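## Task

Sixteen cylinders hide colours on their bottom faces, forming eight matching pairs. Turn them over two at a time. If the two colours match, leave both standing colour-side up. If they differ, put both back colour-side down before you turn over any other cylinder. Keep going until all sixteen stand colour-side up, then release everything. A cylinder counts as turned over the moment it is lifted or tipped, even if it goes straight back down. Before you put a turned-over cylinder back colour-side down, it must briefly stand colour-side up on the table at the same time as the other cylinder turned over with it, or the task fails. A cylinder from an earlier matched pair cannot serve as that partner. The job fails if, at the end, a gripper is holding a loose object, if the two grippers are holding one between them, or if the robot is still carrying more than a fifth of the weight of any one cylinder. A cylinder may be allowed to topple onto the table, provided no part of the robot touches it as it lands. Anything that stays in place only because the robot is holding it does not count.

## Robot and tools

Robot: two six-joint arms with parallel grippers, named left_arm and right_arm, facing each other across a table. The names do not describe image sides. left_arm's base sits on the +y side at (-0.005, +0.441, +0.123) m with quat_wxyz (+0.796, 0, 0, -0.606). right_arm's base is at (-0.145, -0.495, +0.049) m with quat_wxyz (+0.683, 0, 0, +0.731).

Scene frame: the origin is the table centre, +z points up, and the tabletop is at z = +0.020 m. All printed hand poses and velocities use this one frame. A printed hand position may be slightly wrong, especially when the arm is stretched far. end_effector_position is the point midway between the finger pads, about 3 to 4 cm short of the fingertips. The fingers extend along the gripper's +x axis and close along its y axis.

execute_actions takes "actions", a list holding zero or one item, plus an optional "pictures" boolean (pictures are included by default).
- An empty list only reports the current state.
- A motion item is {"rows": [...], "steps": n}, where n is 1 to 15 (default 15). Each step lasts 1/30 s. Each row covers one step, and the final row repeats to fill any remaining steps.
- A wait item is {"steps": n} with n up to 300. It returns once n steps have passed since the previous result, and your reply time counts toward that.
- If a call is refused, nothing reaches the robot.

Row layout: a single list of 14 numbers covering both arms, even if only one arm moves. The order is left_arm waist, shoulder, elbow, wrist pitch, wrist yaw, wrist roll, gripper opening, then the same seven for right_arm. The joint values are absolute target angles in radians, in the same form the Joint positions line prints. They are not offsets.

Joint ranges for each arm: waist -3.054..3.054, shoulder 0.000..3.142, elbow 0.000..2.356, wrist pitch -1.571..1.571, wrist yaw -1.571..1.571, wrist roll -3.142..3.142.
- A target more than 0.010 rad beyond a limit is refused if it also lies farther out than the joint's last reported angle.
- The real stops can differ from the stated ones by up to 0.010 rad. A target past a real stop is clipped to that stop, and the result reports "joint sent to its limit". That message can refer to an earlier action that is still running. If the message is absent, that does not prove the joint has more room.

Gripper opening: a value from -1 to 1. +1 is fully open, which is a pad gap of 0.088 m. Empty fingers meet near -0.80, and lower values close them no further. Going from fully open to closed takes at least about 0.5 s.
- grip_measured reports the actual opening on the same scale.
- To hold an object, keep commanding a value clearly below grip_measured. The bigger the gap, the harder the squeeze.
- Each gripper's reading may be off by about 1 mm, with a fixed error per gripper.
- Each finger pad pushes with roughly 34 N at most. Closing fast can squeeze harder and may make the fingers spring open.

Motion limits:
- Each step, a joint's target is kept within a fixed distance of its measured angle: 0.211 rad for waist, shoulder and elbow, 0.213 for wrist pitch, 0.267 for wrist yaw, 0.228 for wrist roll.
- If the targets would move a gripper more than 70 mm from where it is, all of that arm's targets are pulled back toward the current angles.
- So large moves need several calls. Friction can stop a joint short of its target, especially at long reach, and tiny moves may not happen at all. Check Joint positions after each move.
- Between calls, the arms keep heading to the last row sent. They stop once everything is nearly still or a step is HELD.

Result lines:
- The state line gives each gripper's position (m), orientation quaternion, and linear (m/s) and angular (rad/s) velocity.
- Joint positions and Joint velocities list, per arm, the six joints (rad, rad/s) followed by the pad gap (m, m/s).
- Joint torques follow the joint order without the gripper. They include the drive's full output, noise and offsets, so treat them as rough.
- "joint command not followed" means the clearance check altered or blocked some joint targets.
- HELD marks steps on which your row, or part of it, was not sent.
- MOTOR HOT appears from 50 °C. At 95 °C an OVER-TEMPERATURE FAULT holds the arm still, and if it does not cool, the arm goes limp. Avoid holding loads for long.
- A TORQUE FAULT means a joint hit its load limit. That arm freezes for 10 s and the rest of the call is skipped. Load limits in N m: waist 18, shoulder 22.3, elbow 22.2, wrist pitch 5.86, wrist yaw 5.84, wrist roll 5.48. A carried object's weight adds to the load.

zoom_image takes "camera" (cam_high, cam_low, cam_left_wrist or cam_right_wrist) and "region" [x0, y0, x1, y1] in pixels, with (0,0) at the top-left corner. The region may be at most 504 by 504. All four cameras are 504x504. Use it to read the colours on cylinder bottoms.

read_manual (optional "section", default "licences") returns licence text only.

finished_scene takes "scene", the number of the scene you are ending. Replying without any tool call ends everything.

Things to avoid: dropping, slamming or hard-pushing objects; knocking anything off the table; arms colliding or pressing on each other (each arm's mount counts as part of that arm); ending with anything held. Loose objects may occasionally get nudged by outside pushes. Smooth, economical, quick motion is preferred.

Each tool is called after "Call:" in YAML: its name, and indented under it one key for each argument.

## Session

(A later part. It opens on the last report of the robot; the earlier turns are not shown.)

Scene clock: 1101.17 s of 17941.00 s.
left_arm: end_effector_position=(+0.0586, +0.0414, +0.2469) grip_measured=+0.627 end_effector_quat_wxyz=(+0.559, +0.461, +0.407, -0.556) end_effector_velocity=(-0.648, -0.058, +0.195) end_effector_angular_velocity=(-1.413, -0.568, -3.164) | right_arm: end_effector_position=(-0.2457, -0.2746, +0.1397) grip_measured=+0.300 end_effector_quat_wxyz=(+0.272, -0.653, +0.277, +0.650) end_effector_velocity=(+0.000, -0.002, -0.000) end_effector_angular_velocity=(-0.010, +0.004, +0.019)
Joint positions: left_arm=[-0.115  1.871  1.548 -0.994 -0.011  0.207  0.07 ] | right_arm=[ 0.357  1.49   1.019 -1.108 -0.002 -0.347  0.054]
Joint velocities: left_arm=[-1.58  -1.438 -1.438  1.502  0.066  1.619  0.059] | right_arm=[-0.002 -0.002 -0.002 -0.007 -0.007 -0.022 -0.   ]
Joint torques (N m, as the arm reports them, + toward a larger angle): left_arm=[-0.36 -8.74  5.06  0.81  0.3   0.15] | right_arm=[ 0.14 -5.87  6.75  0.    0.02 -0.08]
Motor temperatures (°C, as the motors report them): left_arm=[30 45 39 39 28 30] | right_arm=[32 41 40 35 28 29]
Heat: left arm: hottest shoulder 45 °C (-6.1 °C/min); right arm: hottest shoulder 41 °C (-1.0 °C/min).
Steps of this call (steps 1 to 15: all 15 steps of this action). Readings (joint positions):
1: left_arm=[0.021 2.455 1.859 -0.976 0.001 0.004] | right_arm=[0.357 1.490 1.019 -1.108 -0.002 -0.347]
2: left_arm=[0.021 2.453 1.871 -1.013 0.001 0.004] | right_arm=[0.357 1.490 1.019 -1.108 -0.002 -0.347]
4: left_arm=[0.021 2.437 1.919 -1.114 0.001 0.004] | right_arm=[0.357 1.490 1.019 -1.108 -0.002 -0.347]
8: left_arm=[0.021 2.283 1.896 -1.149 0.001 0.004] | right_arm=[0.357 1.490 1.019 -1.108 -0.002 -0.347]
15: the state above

Call:
execute_actions:
  actions:
    - {"rows":[[-0.43,1.2,0.3,0.96,0,1.571,0.7,0.368,1.504,0.988,-1.056,0,-0.35,0.3],[-0.43,1.2,0.3,0.96,0,1.571,0.7,0.368,1.504,0.988,-1.056,0,-0.35,0.3],[-0.43,1.2,0.3,0.96,0,1.571,0.7,0.368,1.52,0.952,-1.003,0,-0.35,0.3],[-0.43,1.2,0.3,0.96,0,1.571,0.7,0.368,1.52,0.952,-1.003,0,-0.35,0.3],[-0.43,1.2,0.3,0.96,0,1.571,0.7,0.368,1.537,0.916,-0.95,0,-0.35,0.3],[-0.43,1.2,0.3,0.96,0,1.571,0.7,0.368,1.537,0.916,-0.95,0,-0.35,0.3],[-0.43,1.2,0.3,0.96,0,1.571,0.7,0.368,1.554,0.88,-0.897,0,-0.35,0.3],[-0.43,1.2,0.3,0.96,0,1.571,0.7,0.368,1.554,0.88,-0.897,0,-0.35,0.3],[-0.43,1.2,0.3,0.96,0,1.571,0.7,0.368,1.573,0.843,-0.842,0,-0.35,0.3]],"steps":14}
  pictures: false

Call:
execute_actions:
  actions:
    - {"rows":[[-0.43,1.2,0.3,0.96,0,1.571,0.7,0.368,1.573,0.843,-0.842,0,-0.35,-0.4]],"steps":9}
  pictures: false

Call:
execute_actions:
  actions:
    - {"rows":[[-0.43,1.3,0.34,0.96,0,1.571,0.7,0.368,1.53,0.93,-0.97,0,-0.35,-0.4],[-0.43,1.3,0.34,0.96,0,1.571,0.7,0.368,1.53,0.93,-0.97,0,-0.35,-0.4],[-0.43,1.3,0.34,0.96,0,1.571,0.7,0.368,1.488,1.024,-1.1,0,-0.35,-0.4],[-0.43,1.3,0.34,0.96,0,1.571,0.7,0.368,1.488,1.024,-1.1,0,-0.35,-0.4],[-0.43,1.3,0.34,0.96,0,1.571,0.7,0.368,1.42,1.12,-1.15,0,-0.35,-0.4],[-0.43,1.3,0.34,0.96,0,1.571,0.7,0.368,1.42,1.12,-1.15,0,-0.35,-0.4],[-0.43,1.3,0.34,0.96,0,1.571,0.7,0.368,1.42,1.12,-1.15,0,-0.35,-0.4],[-0.43,1.3,0.34,0.96,0,1.571,0.7,-0.216,1.15,1.0,0.3,0,0,-0.4]],"steps":15}
  pictures: false

Call:
execute_actions:
  actions:
    - {"rows":[[-0.43,1.3,0.34,0.96,0,1.571,0.7,-0.216,1.2,0.9,0.64,0,0,-0.4],[-0.43,1.3,0.34,0.96,0,1.571,0.7,-0.216,1.2,0.9,0.64,0,0,-0.4],[-0.43,1.3,0.34,0.96,0,1.571,0.7,-0.216,1.2,0.9,0.64,0,0,-0.4],[-0.43,1.3,0.34,0.96,0,1.571,0.7,-0.216,1.2,0.9,0.64,0,0,-0.4],[-0.43,1.3,0.34,0.96,0,1.571,0.7,-0.216,1.2,0.9,0.64,0,0,-0.4],[-0.43,1.3,0.34,0.96,0,1.571,0.7,-0.216,1.27,0.7,0.64,0,0,-0.4]],"steps":15}
  pictures: false

Call:
execute_actions:
  actions:
    - {"rows":[[-0.43,1.42,0.41,1.0,0,1.571,0.7,-0.216,1.39,0.75,0.633,0,0,-0.4]],"steps":11}
  pictures: false

Call:
execute_actions:
  actions:
    - {"rows":[[-0.43,1.51,0.48,1.03,0,1.571,0.7,-0.216,1.39,0.75,0.633,0,0,-0.4],[-0.43,1.51,0.48,1.03,0,1.571,0.7,-0.216,1.39,0.75,0.633,0,0,-0.4],[-0.43,1.57,0.54,1.03,0,1.571,0.7,-0.216,1.39,0.75,0.633,0,0,-0.4],[-0.43,1.57,0.54,1.03,0,1.571,0.7,-0.216,1.39,0.75,0.633,0,0,-0.4],[-0.43,1.63,0.605,1.025,0,1.571,0.7,-0.216,1.39,0.75,0.633,0,0,-0.4],[-0.43,1.63,0.605,1.025,0,1.571,0.7,-0.216,1.39,0.75,0.633,0,0,-0.4],[-0.43,1.695,0.674,1.021,0,1.571,0.7,-0.216,1.39,0.75,0.633,0,0,-0.4],[-0.43,1.695,0.674,1.021,0,1.571,0.7,-0.216,1.39,0.75,0.633,0,0,-0.4],[-0.43,1.76,0.748,1.015,0,1.571,0.7,-0.216,1.39,0.75,0.633,0,0,-0.4]],"steps":14}
  pictures: false

Call:
execute_actions:
  actions:
    - {"rows":[[-0.43,1.76,0.748,1.015,0,1.571,-0.4,-0.216,1.39,0.75,0.633,0,0,-0.4]],"steps":10}
  pictures: false

Call:
execute_actions:
  actions:
    - {"rows":[[-0.43,1.76,0.748,1.015,0,1.571,-0.4,-0.216,1.39,0.75,0.633,0,0,0.7],[-0.43,1.76,0.748,1.015,0,1.571,-0.4,-0.216,1.39,0.75,0.633,0,0,0.7],[-0.43,1.76,0.748,1.015,0,1.571,-0.4,-0.216,1.39,0.75,0.633,0,0,0.7],[-0.43,1.76,0.748,1.015,0,1.571,-0.4,-0.216,1.39,0.75,0.633,0,0,0.7],[-0.43,1.76,0.748,1.015,0,1.571,-0.4,-0.216,1.39,0.75,0.633,0,0,0.7],[-0.43,1.76,0.748,1.015,0,1.571,-0.4,-0.216,1.39,0.75,0.633,0,0,0.7],[-0.43,1.6,0.57,1.03,0,1.571,-0.4,-0.216,1.39,0.75,0.633,0,0,0.7],[-0.43,1.6,0.57,1.03,0,1.571,-0.4,-0.216,1.39,0.75,0.633,0,0,0.7],[-0.43,1.51,0.48,1.03,0,1.571,-0.4,-0.216,1.27,0.63,0.64,0,0,0.7],[-0.43,1.42,0.41,1.0,0,1.571,-0.4,-0.216,1.27,0.63,0.64,0,0,0.7]],"steps":13}
  pictures: false

Call:
execute_actions:
  actions:
    - {"rows":[[-0.15,1.3,0.7,-1.2,0,0,-0.4,0.24,1.1,0.9,-1.27,0,0,0.35]],"steps":15}
  pictures: false

Call:
execute_actions:
  actions:
    - {"rows":[[-0.15,1.6,1.1,-1.2,0,0,-0.4,0.24,1.1,0.9,-1.27,0,0,0.35],[-0.15,1.6,1.1,-1.2,0,0,-0.4,0.24,1.1,0.9,-1.27,0,0,0.35],[-0.15,1.6,1.1,-1.2,0,0,-0.4,0.24,1.1,0.9,-1.27,0,0,0.35],[-0.15,1.6,1.1,-1.2,0,0,-0.4,0.24,1.1,0.9,-1.27,0,0,0.35],[-0.15,1.6,1.1,-1.2,0,0,-0.4,0.24,1.1,0.9,-1.27,0,0,0.35],[-0.15,1.75,1.35,-1.2,0,0,-0.4,0.24,1.1,0.9,-1.27,0,0,0.35],[-0.15,1.75,1.35,-1.2,0,0,-0.4,0.24,1.1,0.9,-1.27,0,0,0.35],[-0.15,1.75,1.35,-1.2,0,0,-0.4,0.24,1.1,0.9,-1.27,0,0,0.35],[-0.15,1.75,1.35,-1.2,0,0,-0.4,0.24,1.1,0.9,-1.27,0,0,0.35],[-0.15,1.95,1.6,-1.2,0,0,-0.4,0.24,1.1,0.9,-1.27,0,0,0.35],[-0.15,1.95,1.6,-1.2,0,0,-0.4,0.24,1.1,0.9,-1.27,0,0,0.35],[-0.15,1.95,1.6,-1.2,0,0,-0.4,0.24,1.268,0.832,-1.135,0,0,0.35],[-0.15,1.95,1.6,-1.2,0,0,-0.4,0.24,1.268,0.832,-1.135,0,0,0.35],[-0.15,2.15,1.85,-1.2,0,0,-0.4,0.24,1.268,0.832,-1.135,0,0,0.35]],"steps":15}
  pictures: false

Call:
execute_actions:
  actions:
    - {"rows":[[-0.15,2.15,1.85,-1.2,0,0,-0.4,0.24,1.268,0.832,-1.135,0,0,0.35],[-0.15,2.15,1.85,-1.2,0,0,-0.4,0.24,1.268,0.832,-1.135,0,0,0.35],[-0.15,2.3,2.02,-1.22,0,0,-0.4,0.24,1.268,0.832,-1.135,0,0,0.35],[-0.15,2.3,2.02,-1.22,0,0,-0.4,0.24,1.268,0.832,-1.135,0,0,0.35],[-0.15,2.3,2.02,-1.22,0,0,-0.4,0.24,1.268,0.832,-1.135,0,0,0.35],[-0.15,2.373,2.006,-1.204,0,0,-0.4,0.24,1.268,0.832,-1.135,0,0,0.35]],"steps":11}
  pictures: false

Call:
execute_actions:
  actions:
    - {"rows":[[-0.15,2.384,1.973,-1.16,0,0,-0.4,0.24,1.268,0.832,-1.135,0,0,0.35],[-0.15,2.396,1.94,-1.115,0,0,-0.4,0.24,1.268,0.832,-1.135,0,0,0.35],[-0.15,2.409,1.909,-1.071,0,0,-0.4,0.24,1.268,0.832,-1.135,0,0,0.35],[-0.15,2.422,1.89,-1.04,0,0,-0.4,0.24,1.268,0.832,-1.135,0,0,0.35],[-0.15,2.434,1.875,-1.012,0,0,-0.4,0.24,1.268,0.832,-1.135,0,0,0.35],[-0.15,2.444,1.864,-0.991,0,0,-0.4,0.24,1.268,0.832,-1.135,0,0,0.35],[-0.15,2.45,1.858,-0.979,0,0,-0.4,0.24,1.268,0.832,-1.135,0,0,0.35],[-0.15,2.455,1.853,-0.969,0,0,-0.4,0.24,1.268,0.832,-1.135,0,0,0.35],[-0.15,2.459,1.849,-0.961,0,0,-0.4,0.24,1.268,0.832,-1.135,0,0,0.35],[-0.15,2.463,1.846,-0.954,0,0,-0.4,0.24,1.268,0.832,-1.135,0,0,0.35],[-0.15,2.467,1.843,-0.947,0,0,-0.4,0.24,1.268,0.832,-1.135,0,0,0.35]],"steps":15}
  pictures: false

Call:
execute_actions:
  actions:
    - {"rows":[[-0.15,2.461,1.847,-0.956,0,0,0.3,0.24,1.268,0.832,-1.135,0,0,0.35]],"steps":9}

Call:
execute_actions:
  actions:
    - {"rows":[[-0.15,2.41,1.91,-1.07,0,0,0.3,0.24,1.268,0.832,-1.135,0,0,0.35],[-0.15,2.41,1.91,-1.07,0,0,0.3,0.24,1.268,0.832,-1.135,0,0,0.35],[-0.15,2.36,2.0,-1.2,0,0,0.3,0.24,1.268,0.832,-1.135,0,0,0.35],[-0.15,2.36,2.0,-1.2,0,0,0.3,0.24,1.268,0.832,-1.135,0,0,0.35],[-0.15,2.2,1.95,-1.2,0,0,0.3,0.24,1.268,0.832,-1.135,0,0,0.35],[-0.15,2.2,1.95,-1.2,0,0,0.3,0.24,1.268,0.832,-1.135,0,0,0.35],[-0.15,2.2,1.95,-1.2,0,0,0.3,0.24,1.268,0.832,-1.135,0,0,0.35],[-0.15,1.95,1.65,-1.2,0,0,0.3,0.24,1.268,0.832,-1.135,0,0,0.35],[-0.15,1.95,1.65,-1.2,0,0,0.3,0.24,1.268,0.832,-1.135,0,0,0.35],[-0.15,1.95,1.65,-1.2,0,0,0.3,0.24,1.268,0.832,-1.135,0,0,0.35],[-0.15,1.95,1.65,-1.2,0,0,0.3,0.24,1.268,0.832,-1.135,0,0,0.35],[-0.43,1.1,0.4,0.96,0,1.571,0.7,0.24,1.268,0.832,-1.135,0,0,0.35]],"steps":15}
  pictures: false

Scene clock: 1130.00 s of 17941.00 s.
left_arm: end_effector_position=(-0.0609, +0.1037, +0.3300) grip_measured=+0.700 end_effector_quat_wxyz=(+0.473, +0.441, -0.551, -0.528) end_effector_velocity=(-0.002, +0.002, -0.004) end_effector_angular_velocity=(+0.011, -0.010, -0.009) | right_arm: end_effector_position=(-0.2476, -0.2752, +0.0825) grip_measured=+0.300 end_effector_quat_wxyz=(+0.271, -0.653, +0.273, +0.653) end_effector_velocity=(-0.004, +0.008, -0.015) end_effector_angular_velocity=(+0.061, +0.036, +0.005)
Joint positions: left_arm=[-0.43   1.201  0.298  0.959  0.005  1.567  0.073] | right_arm=[ 0.365  1.567  0.849 -0.855 -0.002 -0.347  0.054]
Joint velocities: left_arm=[-0.002 -0.002 -0.007 -0.007  0.007  0.007  0.   ] | right_arm=[-0.002  0.007 -0.061  0.139 -0.007 -0.007  0.   ]
Joint torques (N m, as the arm reports them, + toward a larger angle): left_arm=[ 0.   -3.37  6.99  2.05 -0.12  0.05] | right_arm=[ 0.15 -5.09  5.48  0.33  0.   -0.05]
Motor temperatures (°C, as the motors report them): left_arm=[30 42 40 41 28 30] | right_arm=[32 40 40 34 28 29]
Heat: left arm: hottest shoulder 42 °C (-5.0 °C/min); right arm: hottest shoulder 40 °C (-2.0 °C/min).
Steps of this call (steps 1 to 60: the robot went on to your last target; steps 61 to 130: nothing new was sent; then 24.03 s passed at rest; steps 131 to 144: all 14 steps of this action). Readings (joint positions):
131: left_arm=[-0.430 1.113 0.388 0.973 0.005 1.566] | right_arm=[0.358 1.490 1.015 -1.099 -0.002 -0.347]
132: left_arm=[-0.430 1.129 0.372 0.980 0.005 1.566] | right_arm=[0.361 1.490 1.011 -1.083 -0.002 -0.347]
134: left_arm=[-0.430 1.169 0.334 0.954 0.005 1.566] | right_arm=[0.364 1.495 0.990 -1.039 -0.002 -0.347]
138: left_arm=[-0.430 1.202 0.298 0.954 0.005 1.567] | right_arm=[0.365 1.527 0.921 -0.942 -0.002 -0.347]
144: the state above

Scene clock: 1130.30 s of 17941.00 s.
left_arm: end_effector_position=(-0.0609, +0.1037, +0.3300) grip_measured=+0.700 end_effector_quat_wxyz=(+0.473, +0.441, -0.551, -0.528) end_effector_velocity=(+0.004, -0.001, -0.003) end_effector_angular_velocity=(+0.011, -0.008, +0.025) | right_arm: end_effector_position=(-0.2486, -0.2735, +0.0822) grip_measured=+0.000 end_effector_quat_wxyz=(+0.273, -0.650, +0.271, +0.655) end_effector_velocity=(-0.001, -0.002, +0.001) end_effector_angular_velocity=(-0.011, +0.019, +0.000)
Joint positions: left_arm=[-0.43   1.201  0.298  0.959  0.005  1.567  0.073] | right_arm=[ 0.366  1.567  0.848 -0.844 -0.003 -0.348  0.039]
Joint velocities: left_arm=[ 0.002  0.002 -0.002 -0.007 -0.022  0.007  0.   ] | right_arm=[-0.007 -0.007 -0.002 -0.007 -0.022 -0.007 -0.   ]
Joint torques (N m, as the arm reports them, + toward a larger angle): left_arm=[ 0.05 -3.32  6.93  2.06 -0.12  0.06] | right_arm=[ 0.19 -5.04  5.21  0.27  0.04 -0.05]
Motor temperatures (°C, as the motors report them): left_arm=[30 42 40 41 28 30] | right_arm=[32 40 40 34 28 29]
Heat: left arm: hottest shoulder 42 °C (-5.0 °C/min); right arm: hottest shoulder 40 °C (-2.0 °C/min).
Steps of this call (steps 1 to 9: all 9 steps of this action). Readings (joint positions):
1: left_arm=[-0.430 1.201 0.298 0.959 0.005 1.567] | right_arm=[0.365 1.567 0.848 -0.851 -0.002 -0.347]
2: left_arm=[-0.430 1.201 0.298 0.959 0.005 1.567] | right_arm=[0.365 1.567 0.848 -0.847 -0.002 -0.347]
4: left_arm=[-0.430 1.201 0.298 0.959 0.005 1.567] | right_arm=[0.366 1.567 0.848 -0.845 -0.003 -0.348]
8: left_arm=[-0.430 1.201 0.298 0.959 0.005 1.567] | right_arm=[0.366 1.567 0.848 -0.844 -0.003 -0.348]
9: the state above

Scene clock: 1130.80 s of 17941.00 s.
left_arm: end_effector_position=(-0.0631, +0.0900, +0.3129) grip_measured=+0.700 end_effector_quat_wxyz=(+0.456, +0.457, -0.538, -0.542) end_effector_velocity=(+0.002, -0.000, -0.007) end_effector_angular_velocity=(+0.028, +0.003, +0.020) | right_arm: end_effector_position=(-0.1399, -0.1677, +0.2704) grip_measured=-0.001 end_effector_quat_wxyz=(+0.660, -0.265, +0.253, +0.656) end_effector_velocity=(+0.593, +0.257, +0.370) end_effector_angular_velocity=(+2.203, +0.184, -1.999)
Joint positions: left_arm=[-0.43   1.294  0.332  0.958  0.005  1.567  0.073] | right_arm=[-0.086  1.169  1.022 -0.603 -0.003 -0.027  0.039]
Joint velocities: left_arm=[-0.002  0.002 -0.002 -0.022 -0.022 -0.007  0.   ] | right_arm=[-1.8   -0.232 -0.061  2.029 -0.007  0.3   -0.   ]
Joint torques (N m, as the arm reports them, + toward a larger angle): left_arm=[ 0.02 -3.17  7.62  2.16 -0.12  0.06] | right_arm=[ 0.05 -4.66  5.59  1.14  0.06  0.07]
Motor temperatures (°C, as the motors report them): left_arm=[30 42 40 41 28 30] | right_arm=[32 40 40 34 28 29]
Heat: left arm: hottest shoulder 42 °C (-5.1 °C/min); right arm: hottest shoulder 40 °C (-2.0 °C/min).
Steps of this call (steps 1 to 15: all 15 steps of this action). Readings (joint positions):
1: left_arm=[-0.430 1.216 0.303 0.963 0.005 1.567] | right_arm=[0.366 1.565 0.860 -0.871 -0.002 -0.348]
2: left_arm=[-0.430 1.238 0.314 0.965 0.005 1.567] | right_arm=[0.366 1.563 0.876 -0.912 -0.002 -0.348]
4: left_arm=[-0.430 1.275 0.327 0.959 0.005 1.567] | right_arm=[0.366 1.543 0.936 -1.016 -0.002 -0.348]
8: left_arm=[-0.430 1.294 0.329 0.957 0.005 1.567] | right_arm=[0.345 1.424 1.061 -1.052 -0.017 -0.297]
15: the state above

Scene clock: 1131.30 s of 17941.00 s.
left_arm: end_effector_position=(-0.0631, +0.0899, +0.3127) grip_measured=+0.700 end_effector_quat_wxyz=(+0.456, +0.457, -0.537, -0.542) end_effector_velocity=(+0.000, +0.001, -0.002) end_effector_angular_velocity=(+0.008, +0.006, +0.005) | right_arm: end_effector_position=(-0.0881, -0.1049, +0.2715) grip_measured=+0.000 end_effector_quat_wxyz=(+0.753, -0.073, +0.081, +0.649) end_effector_velocity=(+0.015, +0.100, +0.490) end_effector_angular_velocity=(+2.174, -0.309, +0.003)
Joint positions: left_arm=[-0.43   1.295  0.332  0.958  0.005  1.567  0.073] | right_arm=[-0.213  1.281  0.69   0.373  0.003 -0.003  0.039]
Joint velocities: left_arm=[-0.002 -0.002 -0.002 -0.007 -0.007 -0.007 -0.   ] | right_arm=[-0.002 -0.046  0.061  2.088 -0.007  0.007 -0.001]
Joint torques (N m, as the arm reports them, + toward a larger angle): left_arm=[ 0.04 -3.06  7.61  2.18 -0.12  0.04] | right_arm=[-0.19 -6.58  8.28  1.42 -0.12  0.1 ]
Motor temperatures (°C, as the motors report them): left_arm=[30 42 40 41 28 30] | right_arm=[32 40 40 35 28 29]
Heat: left arm: hottest shoulder 42 °C (-5.0 °C/min); right arm: hottest shoulder 40 °C (-2.0 °C/min).
Steps of this call (steps 1 to 15: all 15 steps of this action). Readings (joint positions):
1: left_arm=[-0.430 1.294 0.332 0.958 0.005 1.567] | right_arm=[-0.139 1.166 1.006 -0.526 0.003 -0.018]
2: left_arm=[-0.430 1.294 0.332 0.958 0.005 1.567] | right_arm=[-0.174 1.167 0.986 -0.458 0.007 -0.012]
4: left_arm=[-0.430 1.295 0.332 0.958 0.005 1.567] | right_arm=[-0.205 1.179 0.940 -0.338 0.006 -0.007]
8: left_arm=[-0.430 1.295 0.332 0.958 0.005 1.567] | right_arm=[-0.211 1.222 0.801 -0.068 0.003 -0.004]
15: the state above

Scene clock: 1131.67 s of 17941.00 s.
left_arm: end_effector_position=(-0.0667, +0.0681, +0.3084) grip_measured=+0.700 end_effector_quat_wxyz=(+0.454, +0.460, -0.535, -0.544) end_effector_velocity=(-0.000, -0.002, +0.006) end_effector_angular_velocity=(-0.016, +0.010, +0.005) | right_arm: end_effector_position=(-0.0841, -0.0784, +0.3116) grip_measured=+0.000 end_effector_quat_wxyz=(+0.757, -0.005, +0.003, +0.653) end_effector_velocity=(+0.002, -0.001, +0.011) end_effector_angular_velocity=(+0.050, -0.015, +0.000)
Joint positions: left_arm=[-0.43   1.413  0.401  0.998  0.005  1.567  0.073] | right_arm=[-0.213  1.382  0.745  0.626  0.003 -0.003  0.039]
Joint velocities: left_arm=[-0.002  0.002  0.012  0.007 -0.007 -0.007 -0.   ] | right_arm=[-0.007 -0.002 -0.002  0.051 -0.007 -0.007 -0.   ]
Joint torques (N m, as the arm reports them, + toward a larger angle): left_arm=[ 0.   -3.64  7.27  2.17 -0.13  0.04] | right_arm=[-0.29 -5.22  7.94  1.69 -0.11  0.09]
Motor temperatures (°C, as the motors report them): left_arm=[30 42 40 41 28 30] | right_arm=[32 40 40 35 28 29]
Heat: left arm: hottest shoulder 42 °C (-5.1 °C/min); right arm: hottest shoulder 40 °C (-2.0 °C/min).
Steps of this call (steps 1 to 11: all 11 steps of this action). Readings (joint positions):
1: left_arm=[-0.430 1.314 0.341 0.969 0.005 1.567] | right_arm=[-0.213 1.293 0.700 0.439 0.003 -0.003]
2: left_arm=[-0.430 1.344 0.361 0.981 0.005 1.567] | right_arm=[-0.213 1.313 0.717 0.505 0.003 -0.003]
4: left_arm=[-0.430 1.391 0.391 0.988 0.005 1.567] | right_arm=[-0.213 1.350 0.742 0.577 0.003 -0.003]
8: left_arm=[-0.430 1.412 0.399 0.996 0.005 1.567] | right_arm=[-0.213 1.378 0.745 0.616 0.003 -0.003]
11: the state above

Scene clock: 1132.13 s of 17941.00 s.
left_arm: end_effector_position=(-0.0806, -0.0178, +0.3102) grip_measured=+0.700 end_effector_quat_wxyz=(+0.458, +0.456, -0.539, -0.541) end_effector_velocity=(-0.007, -0.026, -0.014) end_effector_angular_velocity=(+0.033, +0.002, -0.010) | right_arm: end_effector_position=(-0.0841, -0.0784, +0.3124) grip_measured=+0.000 end_effector_quat_wxyz=(+0.757, -0.004, +0.002, +0.653) end_effector_velocity=(-0.002, -0.000, +0.001) end_effector_angular_velocity=(+0.008, +0.006, +0.010)
Joint positions: left_arm=[-0.43   1.747  0.731  1.016  0.005  1.567  0.073] | right_arm=[-0.213  1.382  0.745  0.63   0.003 -0.003  0.039]
Joint velocities: left_arm=[-0.002  0.11   0.1   -0.022  0.007 -0.007 -0.   ] | right_arm=[ 0.002 -0.002 -0.002  0.007 -0.007  0.007 -0.   ]
Joint torques (N m, as the arm reports them, + toward a larger angle): left_arm=[ 0.03 -6.02  7.49  1.99 -0.14  0.05] | right_arm=[-0.19 -5.17  7.93  1.64 -0.09  0.13]
Motor temperatures (°C, as the motors report them): left_arm=[30 42 40 41 28 30] | right_arm=[32 40 40 35 28 29]
Heat: left arm: hottest shoulder 42 °C (-5.0 °C/min); right arm: hottest shoulder 40 °C (-2.0 °C/min).
Steps of this call (steps 1 to 14: all 14 steps of this action). Readings (joint positions):
1: left_arm=[-0.430 1.428 0.412 1.005 0.005 1.567] | right_arm=[-0.213 1.382 0.745 0.628 0.003 -0.003]
2: left_arm=[-0.430 1.451 0.430 1.015 0.005 1.567] | right_arm=[-0.213 1.382 0.745 0.629 0.003 -0.003]
4: left_arm=[-0.430 1.511 0.485 1.021 0.005 1.567] | right_arm=[-0.213 1.382 0.745 0.629 0.003 -0.003]
8: left_arm=[-0.430 1.633 0.609 1.022 0.005 1.567] | right_arm=[-0.213 1.382 0.745 0.630 0.003 -0.003]
14: the state above

Scene clock: 1132.47 s of 17941.00 s.
left_arm: end_effector_position=(-0.0809, -0.0198, +0.3100) grip_measured=+0.030 end_effector_quat_wxyz=(+0.458, +0.456, -0.539, -0.541) end_effector_velocity=(+0.002, +0.001, +0.001) end_effector_angular_velocity=(+0.001, -0.008, +0.020) | right_arm: end_effector_position=(-0.0841, -0.0784, +0.3133) grip_measured=+0.000 end_effector_quat_wxyz=(+0.757, -0.002, +0.001, +0.653) end_effector_velocity=(-0.000, -0.000, +0.000) end_effector_angular_velocity=(-0.001, +0.008, +0.005)
Joint positions: left_arm=[-0.43   1.753  0.739  1.014  0.005  1.567  0.04 ] | right_arm=[-0.213  1.382  0.745  0.633  0.003 -0.003  0.039]
Joint velocities: left_arm=[-0.002 -0.007 -0.002 -0.007 -0.022  0.007  0.   ] | right_arm=[-0.002 -0.002  0.002 -0.007 -0.007  0.007 -0.   ]
Joint torques (N m, as the arm reports them, + toward a larger angle): left_arm=[ 0.03 -5.8   7.51  2.05 -0.12  0.05] | right_arm=[-0.23 -5.12  7.97  1.42 -0.12  0.1 ]
Motor temperatures (°C, as the motors report them): left_arm=[30 42 40 41 28 30] | right_arm=[32 40 40 35 28 29]
Heat: left arm: hottest shoulder 42 °C (-5.1 °C/min); right arm: hottest shoulder 40 °C (-1.0 °C/min).
Steps of this call (steps 1 to 10: all 10 steps of this action). Readings (joint positions):
1: left_arm=[-0.430 1.749 0.734 1.016 0.005 1.567] | right_arm=[-0.213 1.382 0.745 0.630 0.003 -0.003]
2: left_arm=[-0.430 1.751 0.736 1.016 0.005 1.567] | right_arm=[-0.213 1.382 0.745 0.630 0.003 -0.003]
4: left_arm=[-0.430 1.752 0.738 1.016 0.005 1.567] | right_arm=[-0.213 1.382 0.745 0.630 0.003 -0.003]
8: left_arm=[-0.430 1.753 0.739 1.014 0.005 1.567] | right_arm=[-0.213 1.382 0.745 0.633 0.003 -0.003]
10: the state above

Scene clock: 1132.90 s of 17941.00 s.
left_arm: end_effector_position=(-0.0684, +0.0563, +0.3095) grip_measured=+0.030 end_effector_quat_wxyz=(+0.455, +0.459, -0.536, -0.543) end_effector_velocity=(+0.022, +0.135, +0.039) end_effector_angular_velocity=(-0.114, +0.011, -0.005) | right_arm: end_effector_position=(-0.0875, -0.1016, +0.3067) grip_measured=+0.695 end_effector_quat_wxyz=(+0.757, -0.003, +0.001, +0.653) end_effector_velocity=(-0.010, -0.054, -0.005) end_effector_angular_velocity=(+0.021, -0.010, +0.020)
Joint positions: left_arm=[-0.43   1.463  0.444  1.008  0.004  1.567  0.04 ] | right_arm=[-0.213  1.292  0.651  0.636  0.002 -0.003  0.073]
Joint velocities: left_arm=[ 0.002 -0.642 -0.462 -0.066  0.007  0.007  0.   ] | right_arm=[-0.002 -0.227 -0.198 -0.007 -0.022 -0.007  0.001]
Joint torques (N m, as the arm reports them, + toward a larger angle): left_arm=[-0.03 -4.11  6.57  1.84 -0.08  0.05] | right_arm=[-0.24 -5.92  6.78  1.57 -0.1   0.12]
Motor temperatures (°C, as the motors report them): left_arm=[30 42 40 41 28 30] | right_arm=[32 40 40 35 28 29]
Heat: left arm: hottest shoulder 42 °C (-5.0 °C/min); right arm: hottest shoulder 40 °C (-1.0 °C/min).
Steps of this call (steps 1 to 13: all 13 steps of this action). Readings (joint positions):
1: left_arm=[-0.430 1.753 0.739 1.014 0.005 1.567] | right_arm=[-0.213 1.382 0.745 0.633 0.003 -0.003]
2: left_arm=[-0.430 1.753 0.739 1.014 0.005 1.567] | right_arm=[-0.213 1.382 0.745 0.633 0.003 -0.003]
4: left_arm=[-0.430 1.754 0.739 1.014 0.005 1.567] | right_arm=[-0.213 1.383 0.745 0.633 0.003 -0.003]
8: left_arm=[-0.430 1.695 0.667 1.017 0.004 1.567] | right_arm=[-0.213 1.382 0.745 0.633 0.002 -0.003]
13: the state above

Scene clock: 1133.40 s of 17941.00 s.
left_arm: end_effector_position=(+0.0394, +0.0626, +0.2943) grip_measured=+0.030 end_effector_quat_wxyz=(+0.639, +0.380, -0.047, -0.667) end_effector_velocity=(-0.018, +0.192, -0.386) end_effector_angular_velocity=(+1.746, +2.044, +0.952) | right_arm: end_effector_position=(-0.2521, -0.1556, +0.3205) grip_measured=+0.351 end_effector_quat_wxyz=(+0.581, -0.146, +0.107, +0.793) end_effector_velocity=(+0.048, -0.146, -0.425) end_effector_angular_velocity=(-1.970, -0.631, -0.015)
Joint positions: left_arm=[-0.152  1.301  0.699  0.138 -0.001  0.66   0.04 ] | right_arm=[ 0.235  1.099  0.9   -0.165 -0.003 -0.002  0.056]
Joint velocities: left_arm=[-0.002  0.002 -0.002 -1.971 -0.037 -2.059 -0.   ] | right_arm=[ 0.002  0.027  0.002 -2.044  0.022 -0.007 -0.001]
Joint torques (N m, as the arm reports them, + toward a larger angle): left_arm=[ 0.17 -4.66  7.62  2.01  0.08 -0.28] | right_arm=[ 0.26 -4.36  7.73  1.53  0.07  0.1 ]
Motor temperatures (°C, as the motors report them): left_arm=[30 42 40 41 28 30] | right_arm=[32 40 40 35 28 29]
Heat: left arm: hottest shoulder 42 °C (-5.0 °C/min); right arm: hottest shoulder 40 °C (-1.0 °C/min).
Steps of this call (steps 1 to 15: all 15 steps of this action). Readings (joint positions):
1: left_arm=[-0.417 1.439 0.456 0.966 0.013 1.539] | right_arm=[-0.203 1.276 0.661 0.603 0.010 -0.002]
2: left_arm=[-0.385 1.423 0.483 0.915 0.014 1.499] | right_arm=[-0.176 1.261 0.680 0.561 0.011 -0.002]
4: left_arm=[-0.308 1.392 0.553 0.840 0.012 1.413] | right_arm=[-0.105 1.225 0.735 0.492 0.007 -0.002]
8: left_arm=[-0.171 1.314 0.678 0.604 -0.002 1.146] | right_arm=[0.091 1.139 0.855 0.293 0.006 -0.002]
15: the state above

Scene clock: 1133.90 s of 17941.00 s.
left_arm: end_effector_position=(+0.0467, +0.0001, +0.2192) grip_measured=+0.030 end_effector_quat_wxyz=(+0.601, +0.396, +0.438, -0.538) end_effector_velocity=(+0.014, -0.138, -0.162) end_effector_angular_velocity=(+1.268, +0.190, +0.100) | right_arm: end_effector_position=(-0.2085, -0.2965, +0.1534) grip_measured=+0.350 end_effector_quat_wxyz=(+0.443, -0.532, +0.390, +0.607) end_effector_velocity=(+0.096, -0.307, -0.361) end_effector_angular_velocity=(-2.235, -0.700, +0.020)
Joint positions: left_arm=[-0.152  1.995  1.595 -0.865 -0.001  0.012  0.04 ] | right_arm=[ 0.238  1.223  0.86  -1.079 -0.002 -0.002  0.056]
Joint velocities: left_arm=[-0.002  1.619  2.015 -1.678  0.007 -0.11  -0.   ] | right_arm=[-0.002  0.935 -0.579 -0.828 -0.007 -0.022 -0.   ]
Joint torques (N m, as the arm reports them, + toward a larger angle): left_arm=[ 0.15 -5.04  6.82  0.8   0.04 -0.23] | right_arm=[ 0.13 -6.1   7.57  0.32  0.03  0.08]
Motor temperatures (°C, as the motors report them): left_arm=[30 42 40 41 28 30] | right_arm=[32 40 40 35 28 29]
Heat: left arm: hottest shoulder 42 °C (-5.0 °C/min); right arm: hottest shoulder 40 °C (-1.0 °C/min).
Steps of this call (steps 1 to 15: all 15 steps of this action). Readings (joint positions):
1: left_arm=[-0.152 1.332 0.729 0.055 -0.001 0.591] | right_arm=[0.235 1.099 0.900 -0.231 -0.002 -0.002]
2: left_arm=[-0.152 1.388 0.787 -0.009 -0.001 0.521] | right_arm=[0.236 1.099 0.900 -0.296 -0.002 -0.002]
4: left_arm=[-0.152 1.512 0.919 -0.130 -0.001 0.383] | right_arm=[0.236 1.099 0.900 -0.428 -0.002 -0.002]
8: left_arm=[-0.152 1.687 1.158 -0.395 -0.001 0.118] | right_arm=[0.237 1.099 0.900 -0.693 -0.002 -0.002]
15: the state above

Scene clock: 1134.27 s of 17941.00 s.
left_arm: end_effector_position=(+0.0482, -0.0130, +0.1596) grip_measured=+0.026 end_effector_quat_wxyz=(+0.526, +0.472, +0.529, -0.470) end_effector_velocity=(-0.005, +0.023, -0.113) end_effector_angular_velocity=(+0.299, +0.028, -0.000) | right_arm: end_effector_position=(-0.2024, -0.3161, +0.1364) grip_measured=+0.350 end_effector_quat_wxyz=(+0.417, -0.570, +0.418, +0.571) end_effector_velocity=(-0.001, -0.005, +0.001) end_effector_angular_velocity=(-0.023, +0.016, +0.005)
Joint positions: left_arm=[-0.152  2.363  1.986 -1.199 -0.001  0.005  0.04 ] | right_arm=[ 0.238  1.266  0.827 -1.133 -0.002 -0.002  0.056]
Joint velocities: left_arm=[-0.007  0.271  0.022 -0.051 -0.007 -0.007  0.   ] | right_arm=[-0.002 -0.002  0.002 -0.022 -0.022 -0.007 -0.   ]
Joint torques (N m, as the arm reports them, + toward a larger angle): left_arm=[  0.15 -10.95   8.65   0.4    0.05  -0.25] | right_arm=[ 0.17 -3.67  6.72  0.02  0.04  0.07]
Motor temperatures (°C, as the motors report them): left_arm=[30 43 40 41 28 30] | right_arm=[32 40 40 35 28 29]
Heat: left arm: hottest shoulder 43 °C (-4.0 °C/min); right arm: hottest shoulder 40 °C (-1.0 °C/min).
Steps of this call (steps 1 to 11: all 11 steps of this action). Readings (joint positions):
1: left_arm=[-0.152 2.044 1.663 -0.922 -0.001 0.010] | right_arm=[0.238 1.248 0.843 -1.102 -0.002 -0.002]
2: left_arm=[-0.152 2.087 1.721 -0.985 -0.001 0.008] | right_arm=[0.238 1.261 0.831 -1.115 -0.002 -0.002]
4: left_arm=[-0.152 2.186 1.840 -1.117 -0.001 0.006] | right_arm=[0.238 1.266 0.826 -1.124 -0.002 -0.002]
8: left_arm=[-0.152 2.320 1.975 -1.180 -0.001 0.006] | right_arm=[0.238 1.266 0.827 -1.132 -0.002 -0.002]
11: the state above

Scene clock: 1134.77 s of 17941.00 s.
left_arm: end_effector_position=(+0.0490, -0.0183, +0.0833) grip_measured=+0.024 end_effector_quat_wxyz=(+0.530, +0.469, +0.525, -0.473) end_effector_velocity=(+0.001, -0.008, +0.003) end_effector_angular_velocity=(-0.040, -0.012, +0.020) | right_arm: end_effector_position=(-0.2023, -0.3162, +0.1364) grip_measured=+0.350 end_effector_quat_wxyz=(+0.416, -0.571, +0.419, +0.571) end_effector_velocity=(-0.003, -0.005, -0.002) end_effector_angular_velocity=(-0.023, +0.016, +0.010)
Joint positions: left_arm=[-0.152  2.461  1.849 -0.951 -0.     0.005  0.04 ] | right_arm=[ 0.238  1.266  0.827 -1.134 -0.002 -0.002  0.056]
Joint velocities: left_arm=[-0.002 -0.007 -0.002  0.037 -0.007 -0.022 -0.   ] | right_arm=[ 0.002  0.002 -0.007 -0.007 -0.022 -0.007  0.   ]
Joint torques (N m, as the arm reports them, + toward a larger angle): left_arm=[ 0.15 -9.57  5.17  0.4   0.04 -0.23] | right_arm=[ 0.16 -3.71  6.73  0.    0.04  0.08]
Motor temperatures (°C, as the motors report them): left_arm=[30 43 40 41 28 30] | right_arm=[32 40 40 35 28 29]
Heat: left arm: hottest shoulder 43 °C (-4.0 °C/min); right arm: hottest shoulder 40 °C (-1.0 °C/min).
Steps of this call (steps 1 to 15: all 15 steps of this action). Readings (joint positions):
1: left_arm=[-0.152 2.371 1.983 -1.194 -0.001 0.005] | right_arm=[0.238 1.266 0.827 -1.133 -0.002 -0.002]
2: left_arm=[-0.152 2.375 1.973 -1.170 -0.001 0.005] | right_arm=[0.238 1.266 0.827 -1.133 -0.002 -0.002]
4: left_arm=[-0.152 2.382 1.943 -1.106 -0.001 0.005] | right_arm=[0.238 1.266 0.827 -1.133 -0.002 -0.002]
8: left_arm=[-0.152 2.422 1.884 -1.009 -0.001 0.005] | right_arm=[0.238 1.266 0.827 -1.134 -0.002 -0.002]
15: the state above

Scene clock: 1135.07 s of 17941.00 s.
left_arm: end_effector_position=(+0.0489, -0.0171, +0.0831) grip_measured=+0.284 end_effector_quat_wxyz=(+0.529, +0.470, +0.526, -0.472) end_effector_velocity=(-0.003, +0.002, -0.002) end_effector_angular_velocity=(+0.013, -0.006, +0.000) | right_arm: end_effector_position=(-0.2023, -0.3162, +0.1364) grip_measured=+0.350 end_effector_quat_wxyz=(+0.416, -0.571, +0.419, +0.571) end_effector_velocity=(+0.002, -0.002, -0.000) end_effector_angular_velocity=(-0.005, -0.009, +0.020)
Joint positions: left_arm=[-0.152  2.461  1.849 -0.955 -0.001  0.005  0.053] | right_arm=[ 0.238  1.266  0.827 -1.134 -0.002 -0.002  0.056]
Joint velocities: left_arm=[-0.007  0.002 -0.002 -0.007 -0.007 -0.007  0.004] | right_arm=[-0.002 -0.002 -0.002 -0.007  0.007 -0.022 -0.   ]
Joint torques (N m, as the arm reports them, + toward a larger angle): left_arm=[  0.12 -10.08   5.73   0.43   0.03  -0.23] | right_arm=[ 0.14 -3.76  6.77  0.01  0.04  0.06]
Motor temperatures (°C, as the motors report them): left_arm=[30 43 40 40 28 30] | right_arm=[32 40 40 35 28 29]
Heat: left arm: hottest shoulder 43 °C (-4.0 °C/min); right arm: hottest shoulder 40 °C (-1.0 °C/min).
Steps of this call (steps 1 to 9: all 9 steps of this action). Readings (joint positions):
1: left_arm=[-0.152 2.461 1.849 -0.950 -0.000 0.005] | right_arm=[0.238 1.266 0.827 -1.134 -0.002 -0.002]
2: left_arm=[-0.152 2.461 1.849 -0.950 -0.000 0.005] | right_arm=[0.238 1.266 0.827 -1.134 -0.002 -0.002]
4: left_arm=[-0.152 2.461 1.849 -0.952 -0.001 0.005] | right_arm=[0.238 1.266 0.827 -1.134 -0.002 -0.002]
8: left_arm=[-0.152 2.461 1.849 -0.955 -0.001 0.005] | right_arm=[0.238 1.266 0.827 -1.134 -0.002 -0.002]
9: the state above

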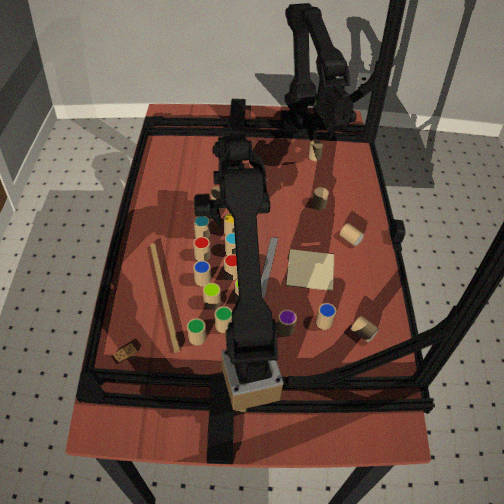

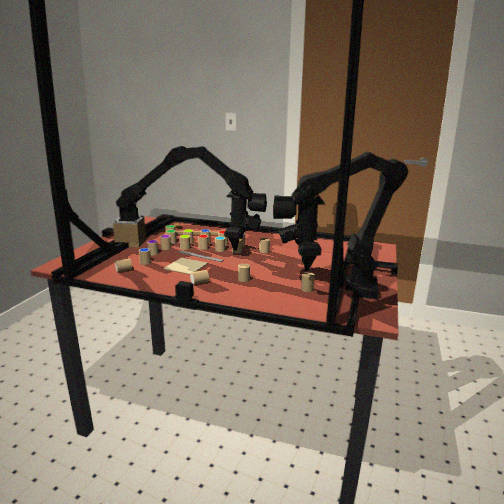

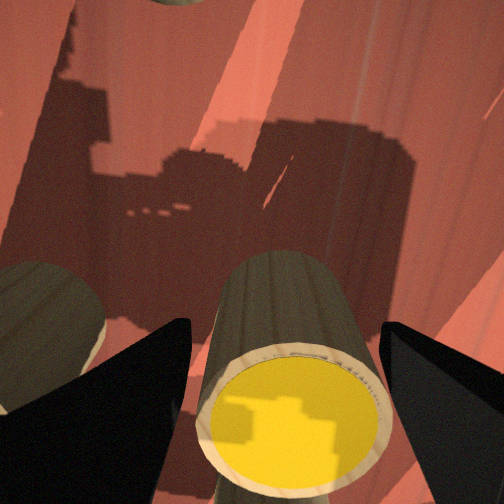

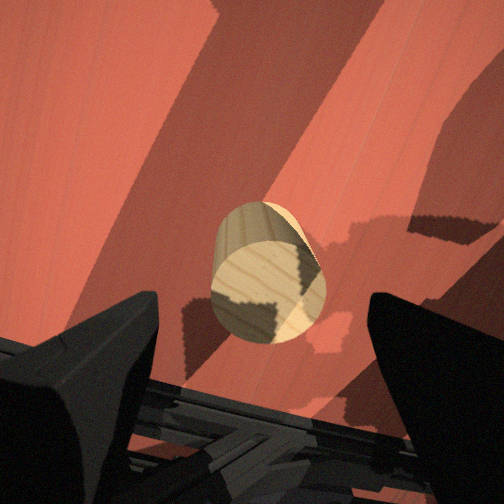

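Scene clock: 1135.57 s of 17941.00 s.
left_arm: end_effector_position=(-0.0112, +0.0363, +0.2482) grip_measured=+0.628 end_effector_quat_wxyz=(+0.509, +0.494, +0.361, -0.605) end_effector_velocity=(-0.652, +0.042, +0.205) end_effector_angular_velocity=(-1.719, -0.379, -3.368) | right_arm: end_effector_position=(-0.2023, -0.3162, +0.1364) grip_measured=+0.350 end_effector_quat_wxyz=(+0.416, -0.571, +0.419, +0.571) end_effector_velocity=(-0.000, +0.002, +0.000) end_effector_angular_velocity=(+0.005, +0.009, -0.000)
Joint positions: left_arm=[-0.288  1.864  1.542 -0.986 -0.011  0.215  0.07 ] | right_arm=[ 0.238  1.266  0.827 -1.134 -0.002 -0.002  0.056]
Joint velocities: left_arm=[-1.59  -1.57  -1.619  1.78   0.066  1.824  0.059] | right_arm=[-0.007  0.002  0.002  0.007 -0.007 -0.007 -0.   ]
Joint torques (N m, as the arm reports them, + toward a larger angle): left_arm=[-0.41 -9.34  5.07  0.65  0.29  0.15] | right_arm=[ 0.21 -3.71  6.66  0.02  0.05  0.07]
Motor temperatures (°C, as the motors report them): left_arm=[30 43 40 40 28 30] | right_arm=[32 40 40 35 28 29]
Heat: left arm: hottest shoulder 43 °C (-3.0 °C/min); right arm: hottest shoulder 40 °C (-1.0 °C/min).
Steps of this call (steps 1 to 15: all 15 steps of this action). Readings (joint positions):
1: left_arm=[-0.152 2.457 1.859 -0.977 -0.001 0.005] | right_arm=[0.238 1.266 0.827 -1.134 -0.002 -0.002]
2: left_arm=[-0.152 2.455 1.871 -1.014 -0.001 0.005] | right_arm=[0.238 1.266 0.827 -1.134 -0.002 -0.002]
4: left_arm=[-0.152 2.437 1.920 -1.116 -0.001 0.005] | right_arm=[0.238 1.266 0.827 -1.134 -0.002 -0.002]
8: left_arm=[-0.152 2.279 1.895 -1.149 -0.001 0.005] | right_arm=[0.238 1.266 0.827 -1.134 -0.002 -0.002]
15: the state above


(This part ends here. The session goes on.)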